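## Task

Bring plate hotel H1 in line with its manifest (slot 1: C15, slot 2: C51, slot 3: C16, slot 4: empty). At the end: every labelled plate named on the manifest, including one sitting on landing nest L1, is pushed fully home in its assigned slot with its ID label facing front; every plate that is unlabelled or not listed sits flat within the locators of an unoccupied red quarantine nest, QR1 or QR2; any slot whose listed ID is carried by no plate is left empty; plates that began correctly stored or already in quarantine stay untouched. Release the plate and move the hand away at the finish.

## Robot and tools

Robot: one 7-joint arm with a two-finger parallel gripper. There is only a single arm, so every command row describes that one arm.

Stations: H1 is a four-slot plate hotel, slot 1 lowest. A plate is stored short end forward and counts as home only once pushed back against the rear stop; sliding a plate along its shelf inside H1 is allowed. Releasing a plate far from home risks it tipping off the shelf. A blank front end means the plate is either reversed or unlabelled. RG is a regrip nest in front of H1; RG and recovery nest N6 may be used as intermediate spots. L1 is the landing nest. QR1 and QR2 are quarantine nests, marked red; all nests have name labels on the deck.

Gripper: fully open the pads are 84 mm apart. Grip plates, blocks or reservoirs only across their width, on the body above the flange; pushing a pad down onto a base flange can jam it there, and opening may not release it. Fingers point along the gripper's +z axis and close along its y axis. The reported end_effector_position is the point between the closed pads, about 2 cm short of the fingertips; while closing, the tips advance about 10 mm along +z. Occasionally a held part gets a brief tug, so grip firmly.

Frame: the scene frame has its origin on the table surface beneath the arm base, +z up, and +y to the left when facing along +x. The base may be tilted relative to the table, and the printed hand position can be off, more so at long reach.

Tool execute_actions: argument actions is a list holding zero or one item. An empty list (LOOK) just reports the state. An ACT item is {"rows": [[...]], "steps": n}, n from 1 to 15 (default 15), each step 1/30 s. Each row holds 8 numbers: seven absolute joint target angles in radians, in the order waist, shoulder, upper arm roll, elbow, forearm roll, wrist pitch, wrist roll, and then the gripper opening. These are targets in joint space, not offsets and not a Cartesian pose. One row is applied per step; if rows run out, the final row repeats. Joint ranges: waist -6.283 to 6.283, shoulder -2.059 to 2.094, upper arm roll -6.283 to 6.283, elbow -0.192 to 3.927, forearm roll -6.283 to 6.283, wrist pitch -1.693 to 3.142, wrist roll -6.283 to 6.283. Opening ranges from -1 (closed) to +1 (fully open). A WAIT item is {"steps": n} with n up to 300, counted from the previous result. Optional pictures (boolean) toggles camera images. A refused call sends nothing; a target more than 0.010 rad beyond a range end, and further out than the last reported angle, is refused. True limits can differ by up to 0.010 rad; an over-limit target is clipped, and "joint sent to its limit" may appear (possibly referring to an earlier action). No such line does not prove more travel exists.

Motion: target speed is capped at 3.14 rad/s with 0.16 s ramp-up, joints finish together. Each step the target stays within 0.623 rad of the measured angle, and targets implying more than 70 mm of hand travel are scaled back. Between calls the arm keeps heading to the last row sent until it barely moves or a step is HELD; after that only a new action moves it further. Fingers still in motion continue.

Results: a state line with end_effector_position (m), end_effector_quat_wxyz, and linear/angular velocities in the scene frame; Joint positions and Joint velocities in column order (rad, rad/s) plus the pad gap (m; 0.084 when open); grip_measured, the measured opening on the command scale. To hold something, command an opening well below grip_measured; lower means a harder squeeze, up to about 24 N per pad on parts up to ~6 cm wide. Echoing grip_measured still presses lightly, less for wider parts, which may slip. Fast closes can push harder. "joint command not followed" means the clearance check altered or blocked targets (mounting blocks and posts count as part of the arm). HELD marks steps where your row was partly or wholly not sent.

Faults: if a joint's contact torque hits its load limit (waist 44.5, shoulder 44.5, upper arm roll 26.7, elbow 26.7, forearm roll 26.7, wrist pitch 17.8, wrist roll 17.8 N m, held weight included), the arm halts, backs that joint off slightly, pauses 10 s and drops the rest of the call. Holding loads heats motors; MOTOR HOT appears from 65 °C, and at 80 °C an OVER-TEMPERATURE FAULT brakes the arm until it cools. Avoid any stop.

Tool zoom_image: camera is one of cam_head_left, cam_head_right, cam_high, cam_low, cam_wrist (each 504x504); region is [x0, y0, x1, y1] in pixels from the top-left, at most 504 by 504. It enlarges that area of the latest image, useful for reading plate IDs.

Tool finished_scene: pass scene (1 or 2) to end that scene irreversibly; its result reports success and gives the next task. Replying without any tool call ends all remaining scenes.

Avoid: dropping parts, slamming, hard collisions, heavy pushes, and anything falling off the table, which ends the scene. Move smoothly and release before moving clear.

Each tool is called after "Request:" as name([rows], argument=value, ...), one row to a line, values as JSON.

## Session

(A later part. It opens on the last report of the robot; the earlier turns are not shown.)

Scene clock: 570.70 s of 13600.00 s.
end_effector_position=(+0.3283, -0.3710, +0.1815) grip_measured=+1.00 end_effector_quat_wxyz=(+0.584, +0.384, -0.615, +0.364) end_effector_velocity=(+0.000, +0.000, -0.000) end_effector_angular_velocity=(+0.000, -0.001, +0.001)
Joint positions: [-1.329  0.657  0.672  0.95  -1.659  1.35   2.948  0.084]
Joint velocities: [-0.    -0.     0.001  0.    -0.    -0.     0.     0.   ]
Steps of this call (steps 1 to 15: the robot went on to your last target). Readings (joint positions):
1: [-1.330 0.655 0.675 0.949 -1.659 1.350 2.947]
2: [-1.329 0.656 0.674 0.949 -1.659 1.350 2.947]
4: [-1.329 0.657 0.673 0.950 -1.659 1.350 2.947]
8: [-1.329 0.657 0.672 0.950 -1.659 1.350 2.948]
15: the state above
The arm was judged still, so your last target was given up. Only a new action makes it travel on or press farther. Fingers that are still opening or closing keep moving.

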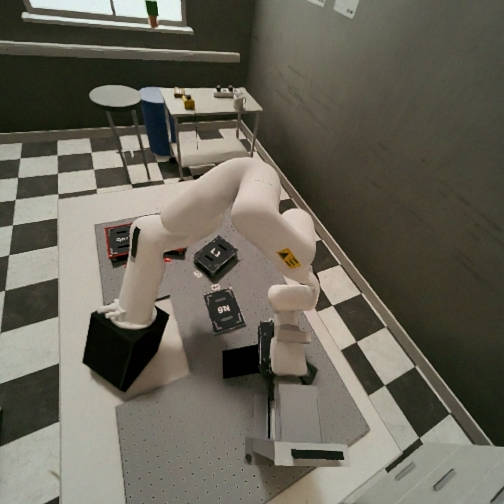

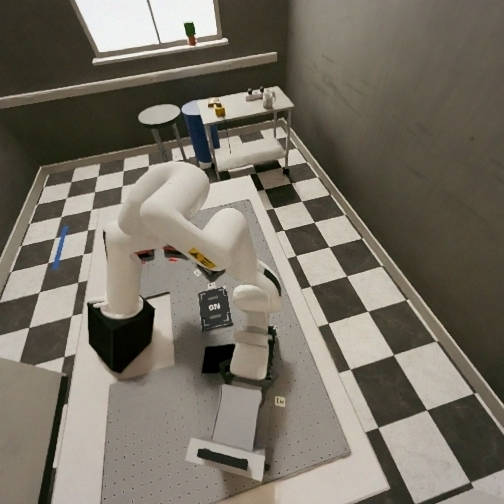

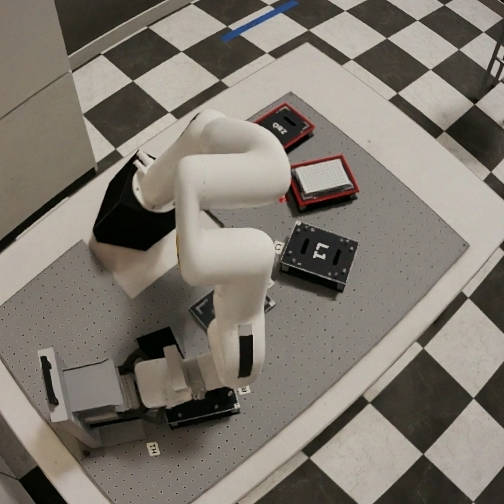

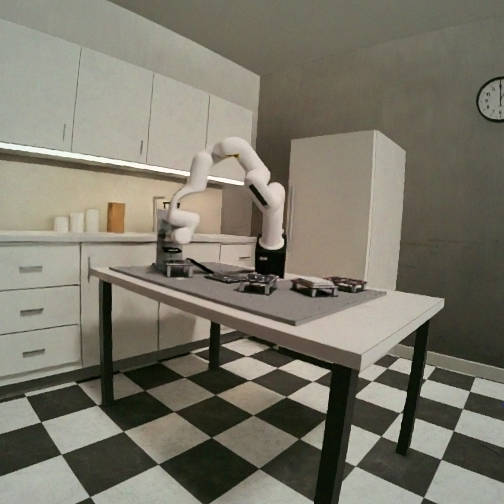

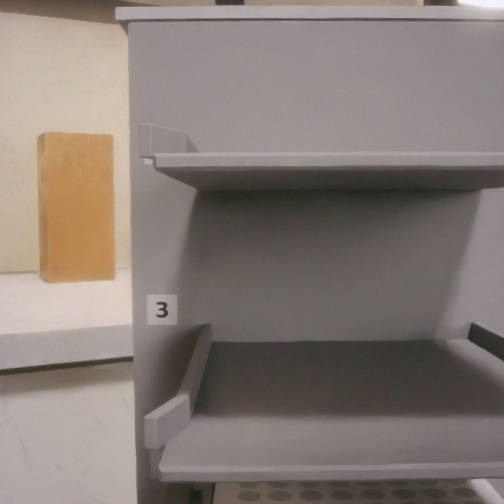

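Request:
execute_actions([
  {"rows":[[-1.3286,0.6571,0.6719,0.9504,-1.6590,1.35,2.9476,0.95],[-1.3286,0.6571,0.6719,0.9504,-1.6590,1.35,2.9476,0.92],[-1.3286,0.6571,0.6719,0.9504,-1.6590,1.35,2.9476,0.89],[-1.3286,0.6571,0.6719,0.9504,-1.6590,1.35,2.9476,0.86],[-1.3286,0.6571,0.6719,0.9504,-1.6590,1.35,2.9476,0.8],[-1.3286,0.6571,0.6719,0.9504,-1.6590,1.35,2.9476,0.7],[-1.3286,0.6571,0.6719,0.9504,-1.6590,1.35,2.9476,0.5],[-1.3286,0.6571,0.6719,0.9504,-1.6590,1.35,2.9476,0.2],[-1.3286,0.6571,0.6719,0.9504,-1.6590,1.35,2.9476,-0.2],[-1.3286,0.6571,0.6719,0.9504,-1.6590,1.35,2.9476,-0.6],[-1.3286,0.6571,0.6719,0.9504,-1.6590,1.35,2.9476,-1]],"steps":13},
], pictures=false)

Request:
execute_actions([
  {"rows":[[-1.3255,0.6545,0.6718,0.9495,-1.6552,1.35,2.9476,-1],[-1.3209,0.6506,0.6717,0.9481,-1.6494,1.35,2.9477,-1],[-1.3196,0.6427,0.6750,0.9444,-1.6418,1.35,2.9459,-1],[-1.3181,0.6348,0.6784,0.9406,-1.6344,1.35,2.9440,-1],[-1.3167,0.6270,0.6816,0.9370,-1.6268,1.35,2.9421,-1],[-1.3070,0.6192,0.6808,0.9347,-1.6151,1.35,2.9420,-1],[-1.2961,0.6106,0.6797,0.9322,-1.6021,1.35,2.9416,-1],[-1.2849,0.6020,0.6784,0.9300,-1.5890,1.35,2.9411,-1],[-1.2735,0.5934,0.6768,0.9279,-1.5759,1.35,2.9405,-1],[-1.2619,0.5848,0.6749,0.9260,-1.5627,1.35,2.9397,-1],[-1.2500,0.5763,0.6727,0.9243,-1.5495,1.35,2.9388,-1],[-1.2378,0.5677,0.6703,0.9227,-1.5362,1.35,2.9378,-1],[-1.2253,0.5592,0.6675,0.9213,-1.5229,1.35,2.9366,-1],[-1.2126,0.5507,0.6644,0.9201,-1.5095,1.35,2.9353,-1],[-1.1995,0.5423,0.6610,0.9190,-1.4961,1.35,2.9338,-1]],"steps":15},
], pictures=false)

Request:
execute_actions([
  {"rows":[[-1.1833,0.5322,0.6563,0.9180,-1.4799,1.35,2.9319,-1],[-1.1666,0.5221,0.6512,0.9171,-1.4636,1.35,2.9297,-1],[-1.1494,0.5121,0.6454,0.9166,-1.4473,1.35,2.9274,-1],[-1.1316,0.5022,0.6391,0.9162,-1.4309,1.35,2.9248,-1],[-1.1132,0.4923,0.6320,0.9162,-1.4145,1.35,2.9221,-1],[-1.0941,0.4825,0.6243,0.9163,-1.3979,1.35,2.9191,-1],[-1.0743,0.4728,0.6159,0.9167,-1.3813,1.35,2.9160,-1],[-1.0538,0.4632,0.6066,0.9173,-1.3647,1.35,2.9126,-1],[-1.0325,0.4537,0.5966,0.9182,-1.3479,1.35,2.9091,-1],[-1.0103,0.4443,0.5856,0.9193,-1.3311,1.35,2.9053,-1],[-0.9902,0.4362,0.5753,0.9205,-1.3163,1.35,2.9019,-1],[-0.9724,0.4293,0.5659,0.9217,-1.3036,1.35,2.8988,-1],[-0.9602,0.4248,0.5592,0.9225,-1.2951,1.35,2.8967,-1],[-0.9509,0.4214,0.5541,0.9232,-1.2888,1.35,2.8951,-1],[-0.9550,0.4185,0.5573,0.9214,-1.2887,1.35,2.8934,-1]],"steps":15},
], pictures=false)

Request:
execute_actions([
  {"rows":[[-0.9657,0.4112,0.5657,0.9169,-1.2886,1.35,2.8890,-1],[-0.9837,0.3996,0.5800,0.9098,-1.2883,1.35,2.8820,-1],[-1.0078,0.3854,0.5994,0.9012,-1.2879,1.35,2.8730,-1],[-1.0391,0.3687,0.6251,0.8911,-1.2874,1.35,2.8625,-1],[-1.0758,0.3511,0.6556,0.8805,-1.2869,1.35,2.8509,-1],[-1.1154,0.3339,0.6891,0.8703,-1.2863,1.35,2.8387,-1],[-1.1547,0.3185,0.7226,0.8612,-1.2857,1.35,2.8271,-1],[-1.1893,0.3059,0.7524,0.8538,-1.2852,1.35,2.8173,-1],[-1.2183,0.2961,0.7775,0.8481,-1.2848,1.35,2.8093,-1],[-1.2370,0.2900,0.7938,0.8446,-1.2845,1.35,2.8042,-1],[-1.2446,0.2876,0.8004,0.8432,-1.2844,1.35,2.8022,-1]],"steps":15},
])

Request:
execute_actions([
  {"rows":[[-1.2543,0.2917,0.8058,0.8425,-1.2910,1.35,2.8039,-1],[-1.2699,0.2987,0.8143,0.8415,-1.3020,1.35,2.8066,-1],[-1.2878,0.3071,0.8236,0.8403,-1.3151,1.35,2.8098,-1],[-1.3047,0.3155,0.8319,0.8393,-1.3282,1.35,2.8128,-1],[-1.3226,0.3249,0.8403,0.8383,-1.3427,1.35,2.8161,-1],[-1.3397,0.3343,0.8477,0.8375,-1.3571,1.35,2.8192,-1],[-1.3558,0.3438,0.8543,0.8368,-1.3715,1.35,2.8222,-1],[-1.3711,0.3533,0.8600,0.8364,-1.3859,1.35,2.8250,-1],[-1.3858,0.3628,0.8651,0.8361,-1.4002,1.35,2.8277,-1],[-1.3998,0.3723,0.8694,0.8360,-1.4144,1.35,2.8303,-1],[-1.4132,0.3818,0.8731,0.8360,-1.4286,1.35,2.8327,-1],[-1.4261,0.3914,0.8762,0.8363,-1.4428,1.35,2.8349,-1],[-1.4385,0.4009,0.8788,0.8367,-1.4569,1.35,2.8370,-1],[-1.4504,0.4105,0.8809,0.8372,-1.4709,1.35,2.8390,-1],[-1.4619,0.4201,0.8826,0.8380,-1.4849,1.35,2.8408,-1]],"steps":15},
], pictures=false)

Request:
execute_actions([
  {"rows":[[-1.4729,0.4297,0.8839,0.8389,-1.4989,1.35,2.8425,-1],[-1.4836,0.4393,0.8848,0.8400,-1.5128,1.35,2.8441,-1],[-1.4940,0.4488,0.8853,0.8413,-1.5266,1.35,2.8455,-1],[-1.5040,0.4584,0.8854,0.8427,-1.5404,1.35,2.8468,-1],[-1.5137,0.4680,0.8852,0.8443,-1.5542,1.35,2.8479,-1],[-1.5231,0.4775,0.8847,0.8461,-1.5679,1.35,2.8489,-1],[-1.5323,0.4871,0.8839,0.8481,-1.5815,1.35,2.8497,-1],[-1.5413,0.4966,0.8828,0.8502,-1.5951,1.35,2.8504,-1],[-1.5500,0.5062,0.8815,0.8525,-1.6086,1.35,2.8509,-1],[-1.5585,0.5157,0.8800,0.8550,-1.6221,1.35,2.8513,-1],[-1.5647,0.5229,0.8787,0.8570,-1.6322,1.35,2.8515,-1],[-1.5672,0.5311,0.8743,0.8599,-1.6421,1.35,2.8530,-1],[-1.5672,0.5365,0.8704,0.8621,-1.6480,1.35,2.8543,-1],[-1.5671,0.5420,0.8665,0.8643,-1.6540,1.35,2.8557,-1],[-1.5659,0.5459,0.8629,0.8661,-1.6579,1.35,2.8570,-1]],"steps":15},
], pictures=false)

Request:
execute_actions([
  {"rows":[[-1.5645,0.5499,0.8592,0.8679,-1.6618,1.35,2.8583,-1],[-1.5654,0.5510,0.8589,0.8683,-1.6634,1.35,2.8583,-1],[-1.5664,0.5522,0.8586,0.8687,-1.6650,1.35,2.8583,-1],[-1.5673,0.5533,0.8583,0.8690,-1.6666,1.35,2.8582,-1],[-1.5680,0.5542,0.8581,0.8693,-1.6678,1.35,2.8582,-1],[-1.5687,0.5550,0.8579,0.8696,-1.6690,1.35,2.8582,-1]],"steps":15},
])

Scene clock: 616.37 s of 13600.00 s.
end_effector_position=(+0.3283, -0.3710, +0.1815) grip_measured=+0.93 end_effector_quat_wxyz=(+0.584, +0.384, -0.615, +0.364) end_effector_velocity=(+0.000, +0.000, -0.000) end_effector_angular_velocity=(+0.000, +0.000, +0.001)
Joint positions: [-1.329  0.657  0.672  0.95  -1.659  1.35   2.948  0.082]
Joint velocities: [ 0. -0.  0. -0. -0.  0. -0. -0.]
Steps of this call (steps 1 to 90: nothing new was sent; then 42.23 s passed at rest; steps 91 to 103: all 13 steps of this action). Readings (joint positions):
91: [-1.329 0.657 0.672 0.950 -1.659 1.350 2.948]
92: [-1.329 0.657 0.672 0.950 -1.659 1.350 2.948]
94: [-1.329 0.657 0.672 0.950 -1.659 1.350 2.948]
98: [-1.329 0.657 0.672 0.950 -1.659 1.350 2.948]
103: the state above

Scene clock: 616.87 s of 13600.00 s.
end_effector_position=(+0.3465, -0.3347, +0.1846) grip_measured=+0.93 end_effector_quat_wxyz=(+0.584, +0.385, -0.616, +0.364) end_effector_velocity=(+0.058, +0.119, +0.001) end_effector_angular_velocity=(-0.001, +0.002, +0.001)
Joint positions: [-1.245  0.573  0.672  0.924 -1.545  1.35   2.938  0.082]
Joint velocities: [ 0.357 -0.252 -0.071 -0.048  0.388 -0.001 -0.031 -0.   ]
Steps of this call (steps 1 to 15: all 15 steps of this action). Readings (joint positions):
1: [-1.328 0.657 0.672 0.950 -1.659 1.350 2.948]
2: [-1.328 0.657 0.672 0.950 -1.658 1.350 2.948]
4: [-1.325 0.653 0.672 0.948 -1.653 1.350 2.947]
8: [-1.313 0.630 0.678 0.939 -1.627 1.350 2.944]
15: the state above

Scene clock: 617.37 s of 13600.00 s.
end_effector_position=(+0.3793, -0.2680, +0.1852) grip_measured=+0.93 end_effector_quat_wxyz=(+0.584, +0.384, -0.615, +0.365) end_effector_velocity=(+0.057, +0.109, -0.002) end_effector_angular_velocity=(+0.016, -0.005, +0.022)
Joint positions: [-0.992  0.438  0.576  0.921 -1.32   1.35   2.902  0.082]
Joint velocities: [ 0.469 -0.202 -0.218  0.023  0.347 -0.002 -0.084  0.   ]
Steps of this call (steps 1 to 15: all 15 steps of this action). Readings (joint positions):
1: [-1.232 0.565 0.669 0.923 -1.532 1.350 2.937]
2: [-1.220 0.556 0.666 0.921 -1.518 1.350 2.936]
4: [-1.192 0.538 0.658 0.919 -1.489 1.350 2.933]
8: [-1.126 0.500 0.636 0.917 -1.427 1.350 2.924]
15: the state above

Scene clock: 617.87 s of 13600.00 s.
end_effector_position=(+0.3829, -0.2604, +0.2366) grip_measured=+0.93 end_effector_quat_wxyz=(+0.584, +0.382, -0.616, +0.365) end_effector_velocity=(-0.003, +0.005, +0.031) end_effector_angular_velocity=(+0.010, +0.021, +0.009)
Joint positions: [-1.227  0.294  0.783  0.848 -1.285  1.35   2.808  0.082]
Joint velocities: [-0.242 -0.086  0.221 -0.061  0.005 -0.003 -0.073  0.   ]
Steps of this call (steps 1 to 15: all 15 steps of this action). Readings (joint positions):
1: [-0.979 0.432 0.571 0.921 -1.310 1.350 2.899]
2: [-0.972 0.426 0.569 0.920 -1.302 1.350 2.896]
4: [-0.978 0.412 0.576 0.914 -1.294 1.350 2.888]
8: [-1.057 0.365 0.639 0.888 -1.288 1.350 2.859]
15: the state above

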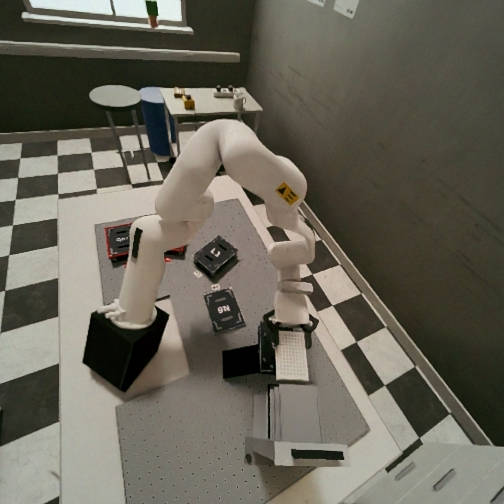

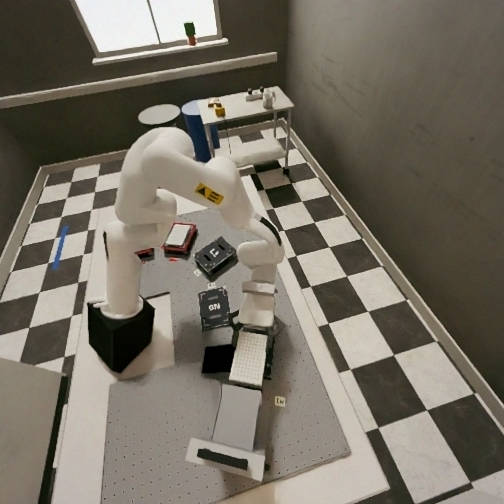

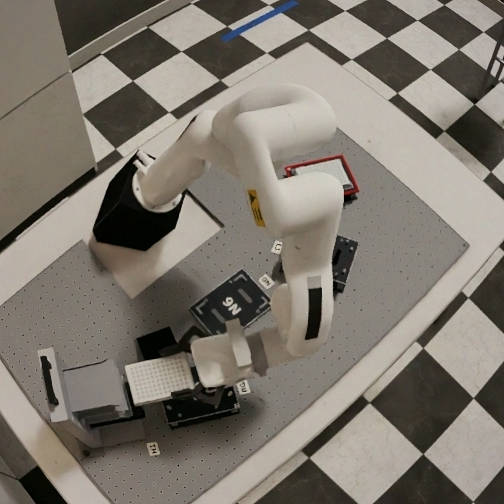

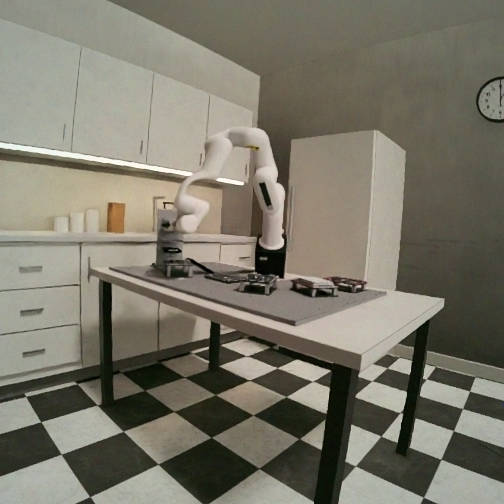

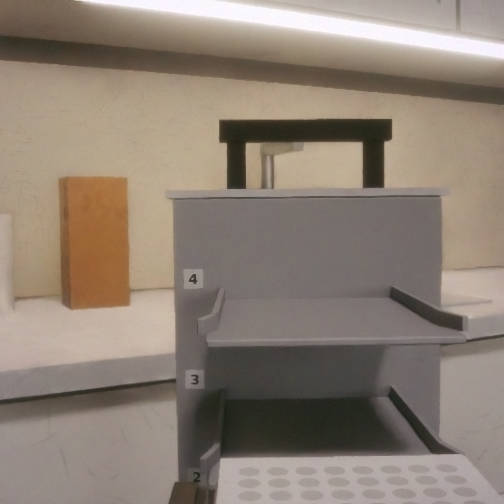

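Scene clock: 618.37 s of 13600.00 s.
end_effector_position=(+0.3622, -0.3015, +0.2382) grip_measured=+0.93 end_effector_quat_wxyz=(+0.585, +0.383, -0.615, +0.364) end_effector_velocity=(-0.056, -0.118, -0.001) end_effector_angular_velocity=(+0.006, -0.004, +0.007)
Joint positions: [-1.415  0.385  0.871  0.837 -1.433  1.35   2.833  0.082]
Joint velocities: [-0.39   0.282  0.105  0.006 -0.421 -0.     0.068  0.   ]
Steps of this call (steps 1 to 15: all 15 steps of this action). Readings (joint positions):
1: [-1.234 0.292 0.789 0.846 -1.285 1.350 2.806]
2: [-1.240 0.291 0.795 0.845 -1.286 1.350 2.805]
4: [-1.255 0.295 0.807 0.843 -1.295 1.350 2.806]
8: [-1.311 0.321 0.834 0.839 -1.336 1.350 2.815]
15: the state above

Scene clock: 618.87 s of 13600.00 s.
end_effector_position=(+0.3335, -0.3601, +0.2375) grip_measured=+0.93 end_effector_quat_wxyz=(+0.584, +0.383, -0.616, +0.364) end_effector_velocity=(-0.046, -0.084, -0.012) end_effector_angular_velocity=(-0.006, +0.001, -0.012)
Joint positions: [-1.56   0.524  0.874  0.858 -1.631  1.35   2.853  0.082]
Joint velocities: [-0.097  0.215 -0.099  0.069 -0.265  0.     0.034 -0.   ]
Steps of this call (steps 1 to 15: all 15 steps of this action). Readings (joint positions):
1: [-1.428 0.394 0.875 0.837 -1.447 1.350 2.835]
2: [-1.440 0.404 0.877 0.837 -1.461 1.350 2.837]
4: [-1.464 0.423 0.881 0.839 -1.489 1.350 2.841]
8: [-1.506 0.461 0.884 0.844 -1.544 1.350 2.847]
15: the state above

Scene clock: 619.37 s of 13600.00 s.
end_effector_position=(+0.3284, -0.3711, +0.2346) grip_measured=+0.93 end_effector_quat_wxyz=(+0.584, +0.384, -0.615, +0.364) end_effector_velocity=(+0.000, -0.000, -0.001) end_effector_angular_velocity=(+0.001, +0.001, +0.002)
Joint positions: [-1.568  0.555  0.858  0.869 -1.669  1.35   2.858  0.082]
Joint velocities: [-0.001  0.002  0.001  0.    -0.003  0.001 -0.     0.   ]
Steps of this call (steps 1 to 15: all 15 steps of this action). Readings (joint positions):
1: [-1.562 0.531 0.870 0.861 -1.639 1.350 2.854]
2: [-1.564 0.536 0.867 0.863 -1.646 1.350 2.855]
4: [-1.565 0.545 0.863 0.866 -1.656 1.350 2.857]
8: [-1.567 0.552 0.859 0.869 -1.666 1.350 2.858]
15: the state above

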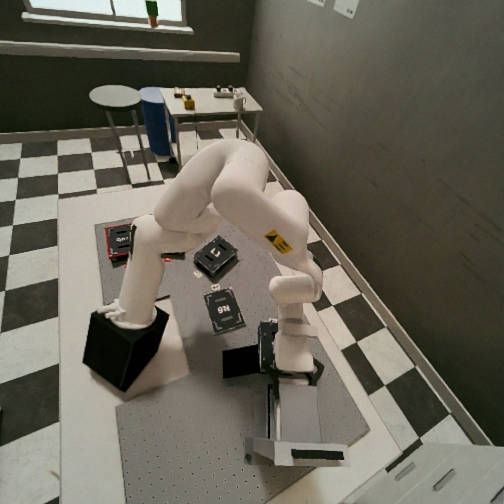

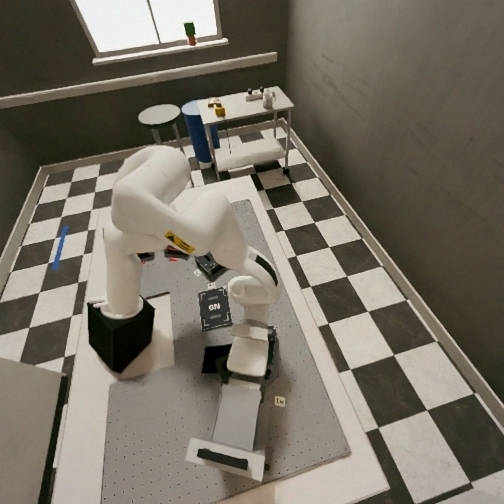

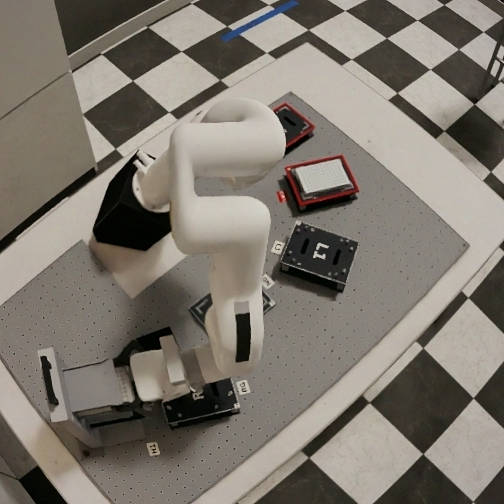

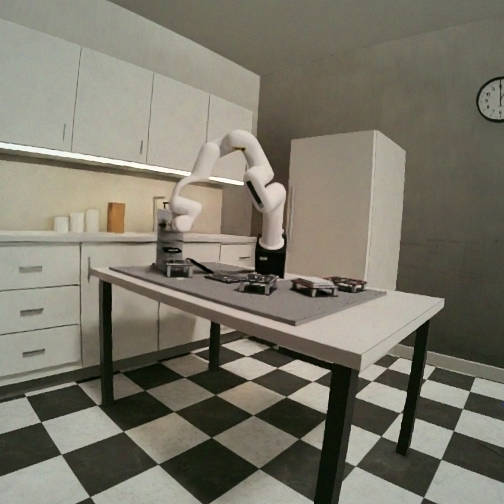

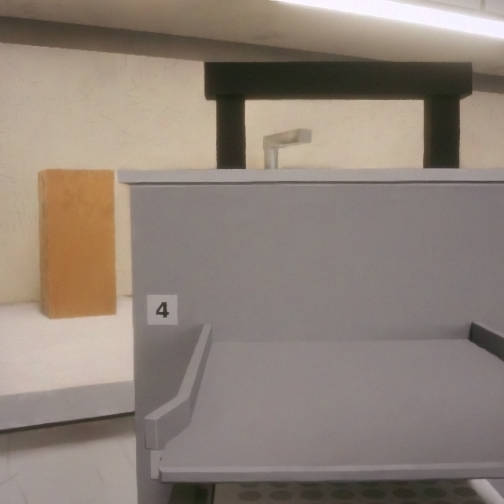

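Request:
execute_actions(actions=[])

Scene clock: 648.73 s of 13600.00 s.
end_effector_position=(+0.3281, -0.3714, +0.2347) grip_measured=+0.94 end_effector_quat_wxyz=(+0.584, +0.384, -0.615, +0.364) end_effector_velocity=(-0.001, -0.000, +0.000) end_effector_angular_velocity=(-0.002, +0.000, -0.001)
Joint positions: [-1.569  0.555  0.858  0.87  -1.669  1.35   2.858  0.082]
Joint velocities: [-0.    -0.    -0.001 -0.    -0.001  0.001  0.001  0.   ]
Steps of this call (steps 1 to 15: the robot went on to your last target; steps 16 to 90: nothing new was sent; then 26.37 s passed at rest). Readings (joint positions):
1: [-1.568 0.555 0.858 0.869 -1.669 1.350 2.858]
2: [-1.568 0.555 0.858 0.870 -1.669 1.350 2.858]
4: [-1.568 0.555 0.858 0.870 -1.669 1.350 2.858]
8: [-1.568 0.555 0.858 0.870 -1.669 1.350 2.858]
90: the state above
The arm was judged still, so your last target was given up. Only a new action makes it travel on or press farther. Fingers that are still opening or closing keep moving.

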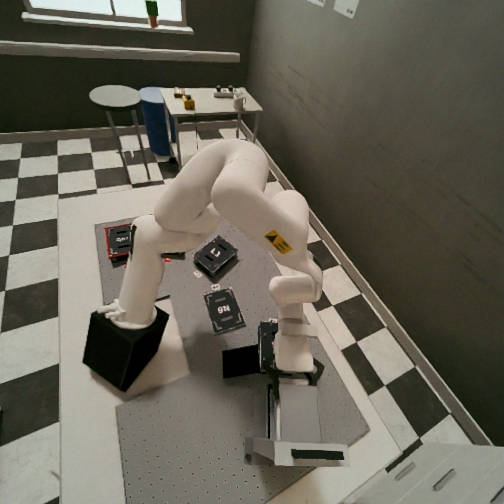

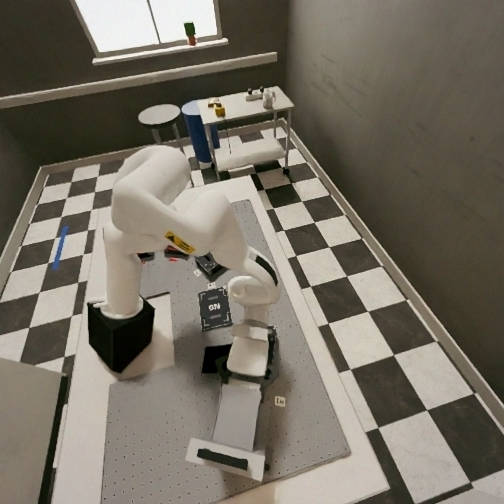

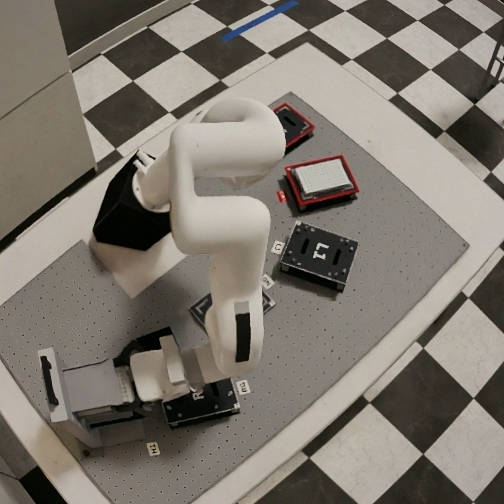

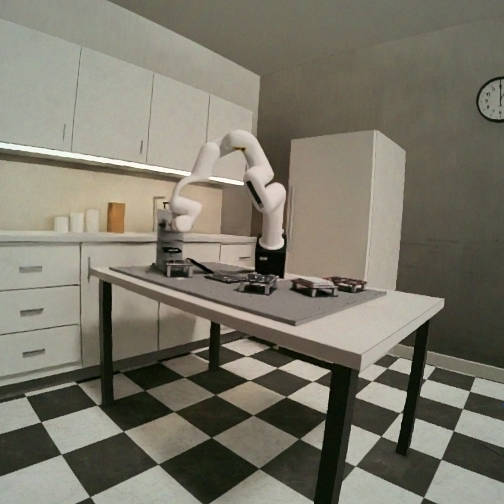

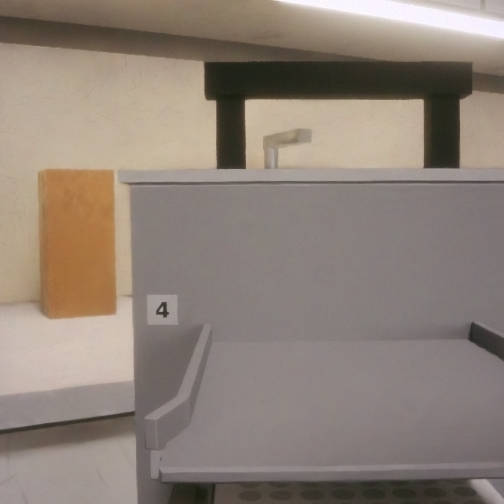

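Request:
execute_actions([
  {"rows":[[-1.5687,0.5550,0.8579,0.8696,-1.6690,1.35,2.8582,0],[-1.5687,0.5550,0.8579,0.8696,-1.6690,1.35,2.8582,0.6],[-1.5687,0.5550,0.8579,0.8696,-1.6690,1.35,2.8582,0.85],[-1.5687,0.5550,0.8579,0.8696,-1.6690,1.35,2.8582,0.92],[-1.5687,0.5550,0.8579,0.8696,-1.6690,1.35,2.8582,0.96],[-1.5687,0.5550,0.8579,0.8696,-1.6690,1.35,2.8582,1],[-1.5687,0.5550,0.8579,0.8696,-1.6690,1.35,2.8582,1],[-1.5687,0.5550,0.8579,0.8696,-1.6690,1.35,2.8582,1],[-1.5687,0.5550,0.8579,0.8696,-1.6690,1.35,2.8582,1],[-1.5748,0.5531,0.8629,0.8681,-1.6691,1.35,2.8560,1],[-1.5809,0.5513,0.8678,0.8666,-1.6693,1.35,2.8538,1],[-1.5870,0.5494,0.8728,0.8651,-1.6694,1.35,2.8516,1],[-1.5931,0.5475,0.8778,0.8636,-1.6695,1.35,2.8494,1],[-1.5992,0.5457,0.8827,0.8621,-1.6697,1.35,2.8472,1],[-1.6053,0.5438,0.8877,0.8606,-1.6698,1.35,2.8450,1]],"steps":15},
], pictures=false)

Request:
execute_actions([
  {"rows":[[-1.6011,0.5387,0.8890,0.8589,-1.6626,1.35,2.8451,1],[-1.5933,0.5291,0.8913,0.8561,-1.6492,1.35,2.8450,1],[-1.5855,0.5195,0.8935,0.8533,-1.6358,1.35,2.8448,1],[-1.5777,0.5099,0.8958,0.8505,-1.6224,1.35,2.8447,1],[-1.5692,0.5003,0.8974,0.8482,-1.6089,1.35,2.8442,1],[-1.5608,0.4907,0.8990,0.8459,-1.5953,1.35,2.8436,1],[-1.5523,0.4811,0.9006,0.8436,-1.5818,1.35,2.8431,1],[-1.5386,0.4667,0.9018,0.8409,-1.5612,1.35,2.8417,1],[-1.5249,0.4522,0.9029,0.8382,-1.5406,1.35,2.8402,1],[-1.5050,0.4390,0.8980,0.8375,-1.5198,1.35,2.8400,1],[-1.4830,0.4265,0.8925,0.8368,-1.4989,1.35,2.8395,1],[-1.4385,0.4009,0.8788,0.8367,-1.4569,1.35,2.8370,1],[-1.3998,0.3723,0.8694,0.8360,-1.4144,1.35,2.8303,1],[-1.3558,0.3438,0.8543,0.8368,-1.3715,1.35,2.8222,1],[-1.3047,0.3155,0.8319,0.8393,-1.3282,1.35,2.8128,1]],"steps":15},
], pictures=false)

Request:
execute_actions([
  {"rows":[[-1.2446,0.2876,0.8004,0.8432,-1.2844,1.35,2.8022,1],[-1.15,0.30,0.73,0.865,-1.265,1.35,2.82,1],[-1.05,0.33,0.65,0.89,-1.255,1.35,2.845,1],[-0.96,0.365,0.58,0.91,-1.25,1.35,2.865,1],[-0.8851,0.3994,0.5159,0.9286,-1.2460,1.35,2.8836,1]],"steps":15},
])

Scene clock: 668.47 s of 13600.00 s.
end_effector_position=(+0.3273, -0.3717, +0.2382) grip_measured=+1.00 end_effector_quat_wxyz=(+0.585, +0.383, -0.616, +0.364) end_effector_velocity=(+0.006, +0.002, +0.029) end_effector_angular_velocity=(+0.003, -0.005, +0.012)
Joint positions: [-1.586  0.55   0.871  0.865 -1.669  1.35   2.852  0.084]
Joint velocities: [-0.154 -0.05   0.136 -0.036 -0.004 -0.002 -0.056  0.   ]
Steps of this call (steps 1 to 90: nothing new was sent; then 16.23 s passed at rest; steps 91 to 105: all 15 steps of this action). Readings (joint positions):
91: [-1.569 0.555 0.858 0.870 -1.669 1.350 2.858]
92: [-1.569 0.555 0.858 0.870 -1.669 1.350 2.858]
94: [-1.569 0.555 0.858 0.870 -1.669 1.350 2.858]
98: [-1.569 0.555 0.857 0.870 -1.669 1.350 2.858]
105: the state above

Scene clock: 668.97 s of 13600.00 s.
end_effector_position=(+0.3553, -0.3156, +0.2398) grip_measured=+1.00 end_effector_quat_wxyz=(+0.585, +0.383, -0.615, +0.364) end_effector_velocity=(+0.123, +0.255, -0.013) end_effector_angular_velocity=(-0.012, +0.031, -0.014)
Joint positions: [-1.461  0.414  0.882  0.838 -1.478  1.35   2.836  0.084]
Joint velocities: [ 0.883 -0.587 -0.246 -0.021  0.907 -0.001 -0.106  0.   ]
Steps of this call (steps 1 to 15: all 15 steps of this action). Readings (joint positions):
1: [-1.591 0.548 0.875 0.864 -1.669 1.350 2.850]
2: [-1.595 0.546 0.879 0.863 -1.668 1.350 2.849]
4: [-1.595 0.537 0.884 0.859 -1.657 1.350 2.847]
8: [-1.572 0.505 0.895 0.850 -1.615 1.350 2.844]
15: the state above

Scene clock: 669.47 s of 13600.00 s.
end_effector_position=(+0.3880, -0.2480, +0.1862) grip_measured=+1.00 end_effector_quat_wxyz=(+0.585, +0.384, -0.616, +0.363) end_effector_velocity=(+0.006, -0.010, +0.006) end_effector_angular_velocity=(-0.047, -0.037, -0.019)
Joint positions: [-0.893  0.398  0.521  0.926 -1.248  1.35   2.882  0.084]
Joint velocities: [ 0.071  0.009 -0.09   0.041  0.016  0.006  0.023 -0.   ]
Steps of this call (steps 1 to 15: all 15 steps of this action). Readings (joint positions):
1: [-1.429 0.394 0.872 0.837 -1.447 1.350 2.832]
2: [-1.392 0.371 0.860 0.838 -1.413 1.350 2.826]
4: [-1.299 0.335 0.816 0.844 -1.351 1.350 2.820]
8: [-1.049 0.345 0.645 0.892 -1.276 1.350 2.846]
15: the state above

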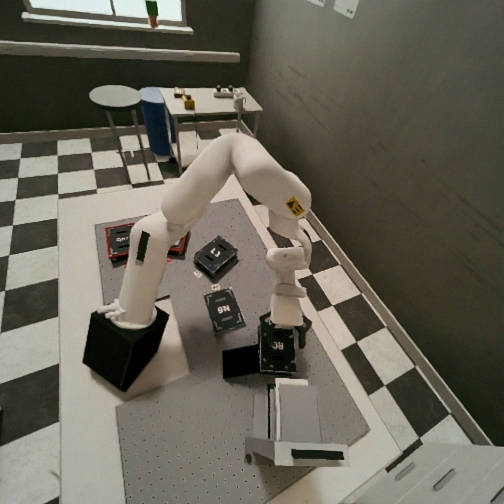

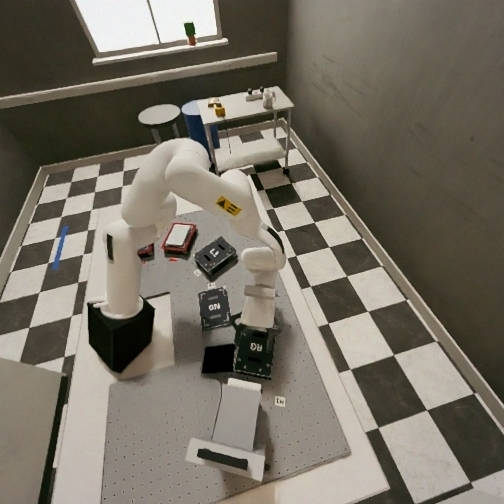

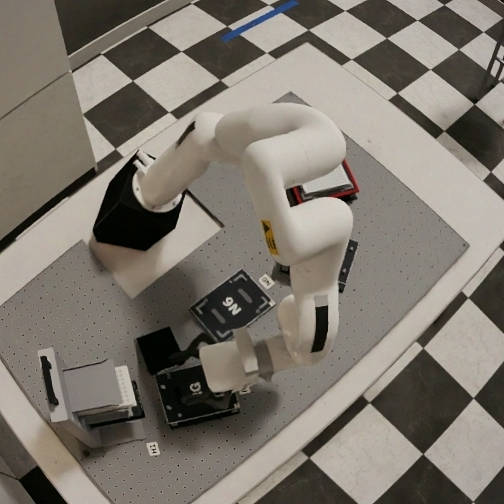

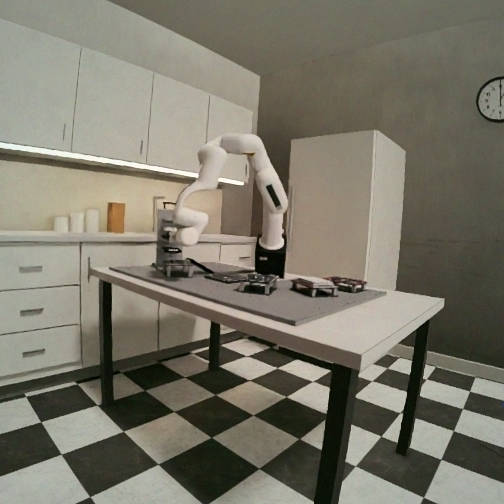

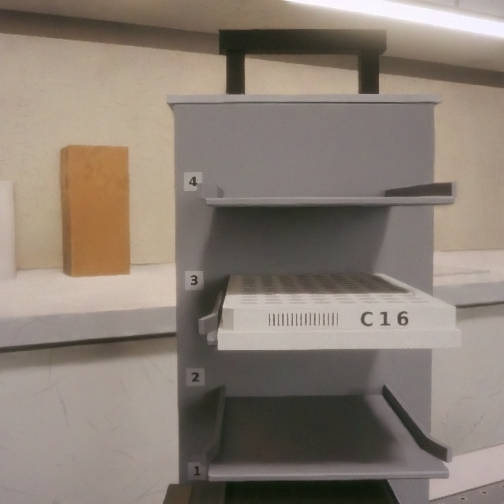

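Request:
execute_actions(actions=[])

Request:
zoom_image(camera="cam_wrist", region=[190, 250, 480, 370])

Scene clock: 682.07 s of 13600.00 s.
end_effector_position=(+0.3891, -0.2470, +0.1852) grip_measured=+1.00 end_effector_quat_wxyz=(+0.584, +0.384, -0.616, +0.364) end_effector_velocity=(-0.000, -0.000, -0.000) end_effector_angular_velocity=(+0.001, +0.001, +0.000)
Joint positions: [-0.885  0.399  0.516  0.929 -1.246  1.35   2.884  0.084]
Joint velocities: [ 0.     0.001 -0.     0.    -0.001 -0.001 -0.001  0.   ]
Steps of this call (steps 1 to 15: the robot went on to your last target; steps 16 to 90: nothing new was sent; then 9.60 s passed at rest). Readings (joint positions):
1: [-0.891 0.399 0.518 0.927 -1.247 1.350 2.882]
2: [-0.890 0.399 0.517 0.928 -1.247 1.350 2.883]
4: [-0.888 0.399 0.516 0.928 -1.247 1.350 2.883]
8: [-0.886 0.399 0.516 0.929 -1.246 1.350 2.884]
90: the state above
The arm was judged still, so your last target was given up. Only a new action makes it travel on or press farther. Fingers that are still opening or closing keep moving.

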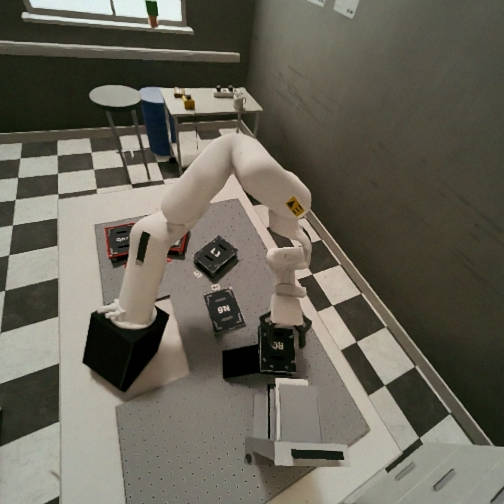

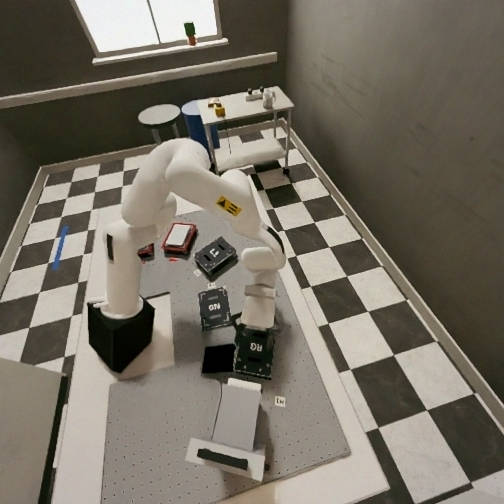

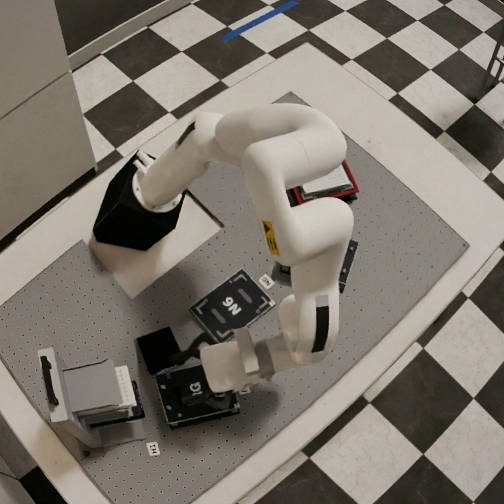

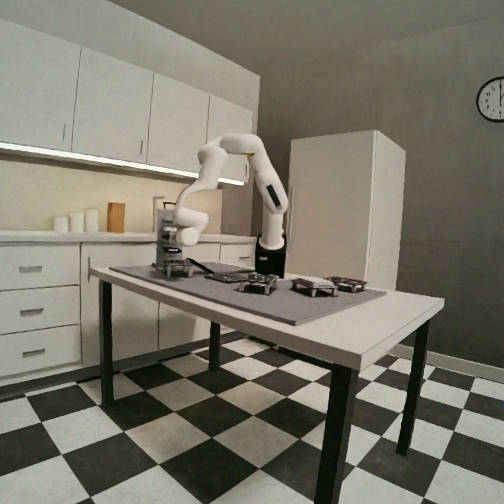

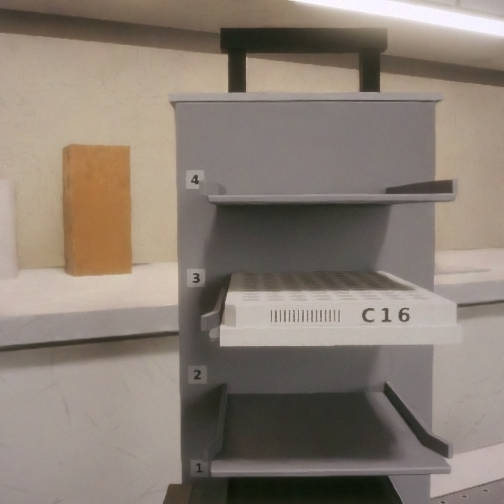

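Region (190, 250, 480, 370) of cam_wrist's 504x504 image, scaled by 1.738, with more detail than that image has; it fills the top 209 rows of this view, and the rest is white.

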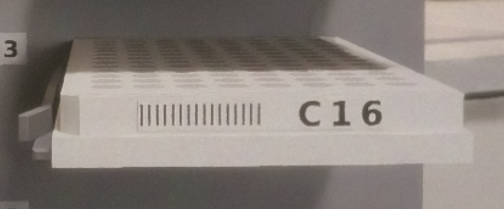

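Request:
zoom_image(camera="cam_head_left", region=[190, 280, 330, 400])

Request:
zoom_image(camera="cam_low", region=[140, 235, 250, 295])

Request:
zoom_image(camera="cam_high", region=[110, 300, 260, 440])

Region (190, 280, 330, 400) of cam_head_left's 504x504 image, scaled by 3.600, with more detail than that image has; it fills the top 432 rows of this view, and the rest is white.

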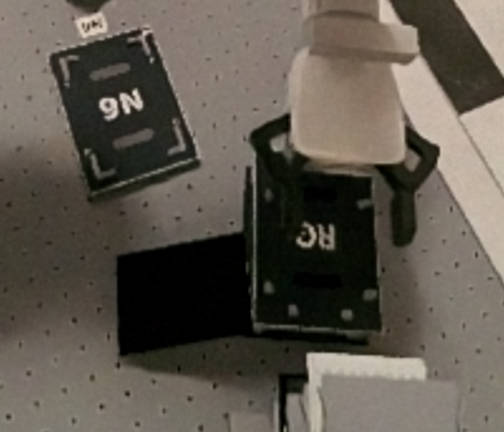

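Region (140, 235, 250, 295) of cam_low's 504x504 image, scaled by 4.582, with more detail than that image has; it fills the top 275 rows of this view, and the rest is white.

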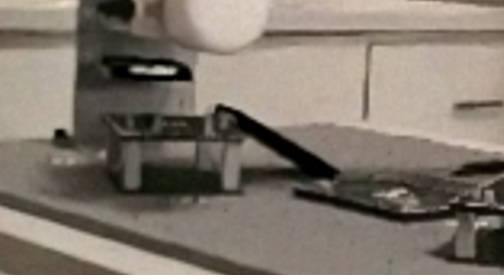

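Region (110, 300, 260, 440) of cam_high's 504x504 image, scaled by 3.360, with more detail than that image has; it fills the top 470 rows of this view, and the rest is white.

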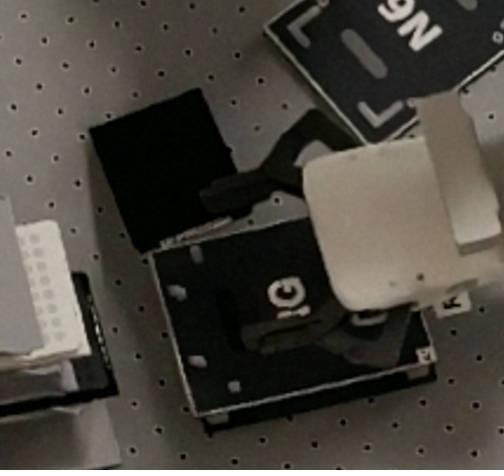

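Request:
execute_actions([
  {"rows":[[-0.878,0.389,0.500,0.922,-1.234,1.343,2.866,1],[-0.863,0.367,0.468,0.908,-1.209,1.328,2.830,1],[-0.842,0.335,0.421,0.888,-1.171,1.305,2.777,1],[-0.813,0.293,0.358,0.861,-1.121,1.276,2.706,1],[-0.784,0.250,0.295,0.834,-1.072,1.246,2.635,1],[-0.755,0.208,0.231,0.807,-1.022,1.216,2.564,1],[-0.726,0.165,0.168,0.780,-0.972,1.187,2.493,1],[-0.697,0.123,0.105,0.753,-0.922,1.157,2.422,1],[-0.668,0.080,0.042,0.726,-0.872,1.127,2.351,1],[-0.640,0.037,-0.022,0.698,-0.822,1.098,2.280,1],[-0.611,-0.005,-0.085,0.671,-0.773,1.068,2.209,1],[-0.582,-0.048,-0.148,0.644,-0.723,1.038,2.138,1],[-0.553,-0.090,-0.211,0.617,-0.673,1.009,2.066,1],[-0.524,-0.133,-0.275,0.590,-0.623,0.979,1.995,1],[-0.495,-0.176,-0.338,0.563,-0.573,0.949,1.924,1]],"steps":15},
], pictures=false)

Request:
execute_actions([
  {"rows":[[-0.466,-0.218,-0.401,0.536,-0.523,0.919,1.853,1],[-0.437,-0.261,-0.464,0.509,-0.473,0.890,1.782,1],[-0.408,-0.303,-0.528,0.482,-0.424,0.860,1.711,1],[-0.380,-0.346,-0.591,0.455,-0.374,0.830,1.640,1],[-0.351,-0.388,-0.654,0.428,-0.324,0.801,1.569,1],[-0.322,-0.431,-0.717,0.401,-0.274,0.771,1.498,1],[-0.293,-0.474,-0.781,0.374,-0.224,0.741,1.427,1],[-0.264,-0.516,-0.844,0.347,-0.174,0.712,1.356,1],[-0.235,-0.559,-0.907,0.319,-0.125,0.682,1.285,1],[-0.206,-0.601,-0.970,0.292,-0.075,0.652,1.214,1],[-0.185,-0.633,-1.018,0.272,-0.037,0.630,1.160,1],[-0.170,-0.655,-1.049,0.259,-0.012,0.615,1.125,1],[-0.1629,-0.6653,-1.0652,0.2518,0,0.6077,1.1072,1]],"steps":15},
], pictures=false)

Request:
execute_actions([
  {"steps":15},
])

Scene clock: 802.57 s of 13600.00 s.
end_effector_position=(+0.2921, -0.2433, +0.2584) grip_measured=+1.00 end_effector_quat_wxyz=(-0.588, -0.382, +0.696, -0.157) end_effector_velocity=(-0.225, +0.101, +0.106) end_effector_angular_velocity=(+1.466, -0.697, -0.755)
Joint positions: [-0.636  0.031 -0.031  0.695 -0.816  1.095  2.271  0.084]
Joint velocities: [ 0.831 -1.228 -1.814 -0.776  1.432 -0.85  -2.039 -0.   ]
Steps of this call (steps 1 to 90: nothing new was sent; then 117.00 s passed at rest; steps 91 to 105: all 15 steps of this action). Readings (joint positions):
91: [-0.885 0.399 0.515 0.928 -1.246 1.350 2.883]
92: [-0.883 0.397 0.513 0.927 -1.243 1.348 2.879]
94: [-0.873 0.383 0.491 0.918 -1.225 1.337 2.854]
98: [-0.813 0.294 0.359 0.861 -1.122 1.275 2.706]
105: the state above

Scene clock: 803.07 s of 13600.00 s.
end_effector_position=(+0.2788, -0.1543, +0.2201) grip_measured=+1.00 end_effector_quat_wxyz=(-0.082, -0.520, +0.851, -0.001) end_effector_velocity=(+0.081, +0.190, -0.120) end_effector_angular_velocity=(+1.079, -1.561, +0.226)
Joint positions: [-0.218 -0.586 -0.947  0.302 -0.094  0.664  1.242  0.084]
Joint velocities: [ 0.623 -0.918 -1.364 -0.599  1.065 -0.625 -1.512 -0.   ]
Steps of this call (steps 1 to 15: all 15 steps of this action). Readings (joint positions):
1: [-0.609 -0.010 -0.092 0.669 -0.768 1.066 2.203]
2: [-0.580 -0.052 -0.153 0.643 -0.720 1.037 2.133]
4: [-0.523 -0.135 -0.277 0.590 -0.622 0.978 1.993]
8: [-0.409 -0.304 -0.528 0.483 -0.424 0.860 1.711]
15: the state above

Scene clock: 803.57 s of 13600.00 s.
end_effector_position=(+0.2871, -0.1379, +0.2102) grip_measured=+1.00 end_effector_quat_wxyz=(-0.001, -0.530, +0.848, -0.000) end_effector_velocity=(+0.000, +0.001, -0.001) end_effector_angular_velocity=(+0.005, -0.007, -0.003)
Joint positions: [-0.163 -0.664 -1.064  0.252 -0.     0.608  1.108  0.084]
Joint velocities: [ 0.002 -0.005 -0.006 -0.003  0.004 -0.002 -0.004 -0.   ]
Steps of this call (steps 1 to 15: the robot went on to your last target). Readings (joint positions):
1: [-0.199 -0.613 -0.987 0.284 -0.063 0.646 1.198]
2: [-0.186 -0.632 -1.016 0.271 -0.040 0.632 1.165]
4: [-0.172 -0.652 -1.045 0.259 -0.016 0.618 1.131]
8: [-0.165 -0.662 -1.060 0.254 -0.003 0.609 1.112]
15: the state above

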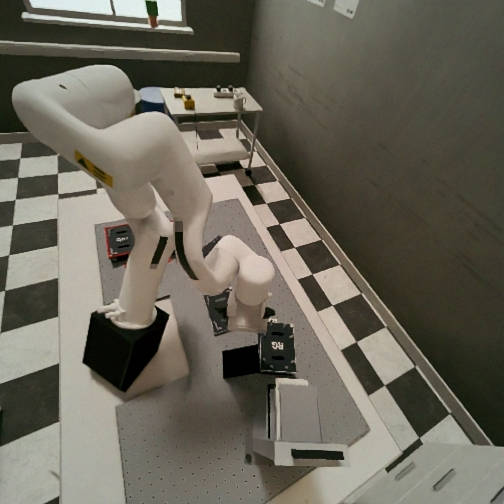

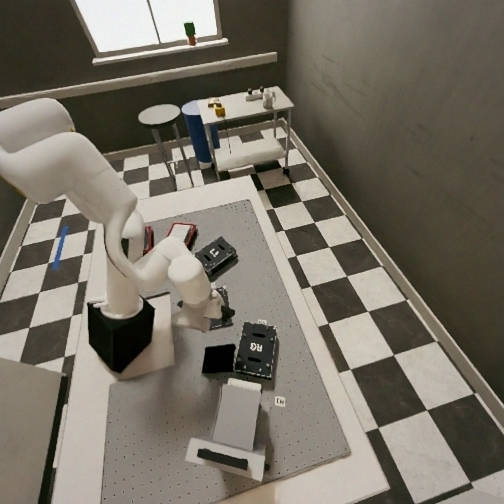

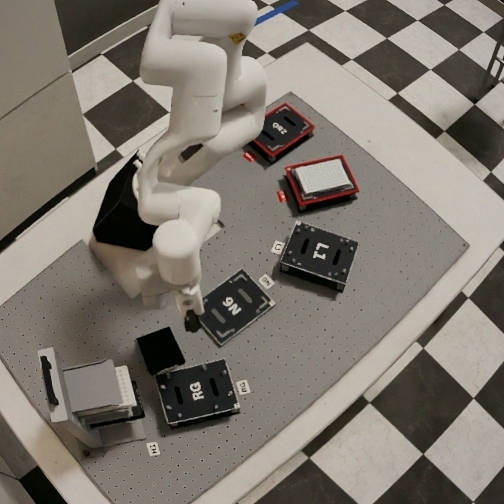

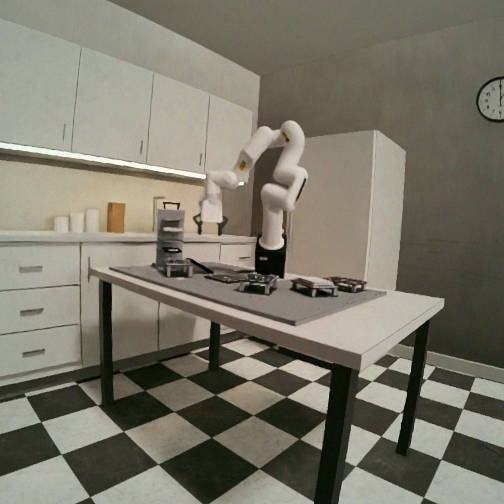

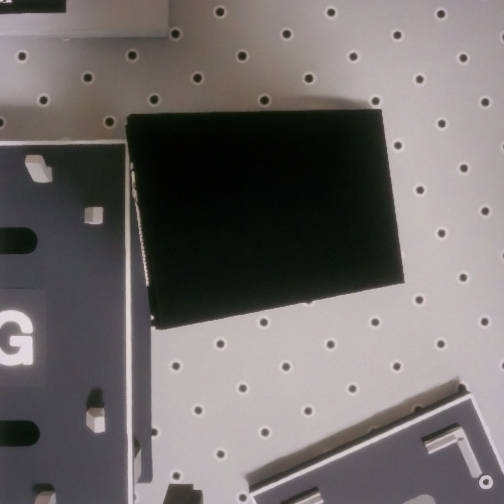

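Request:
zoom_image(camera="cam_wrist", region=[80, 95, 220, 345])

Request:
zoom_image(camera="cam_high", region=[120, 315, 210, 395])

Region (80, 95, 220, 345) of cam_wrist's 504x504 image, scaled by 2.016, with more detail than that image has; it fills the left 282 columns of this view, and the rest is white.

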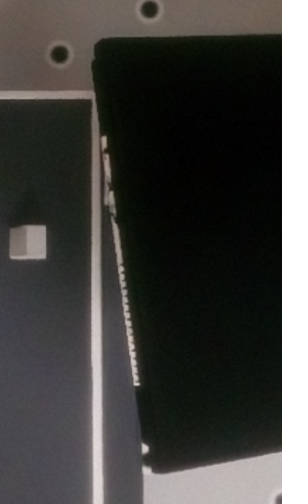

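Region (120, 315, 210, 395) of cam_high's 504x504 image, scaled by 5.600, with more detail than that image has.

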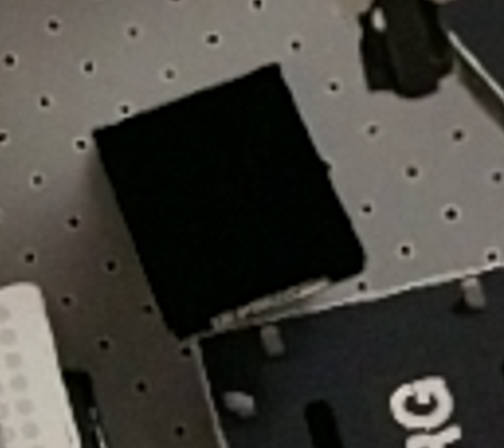

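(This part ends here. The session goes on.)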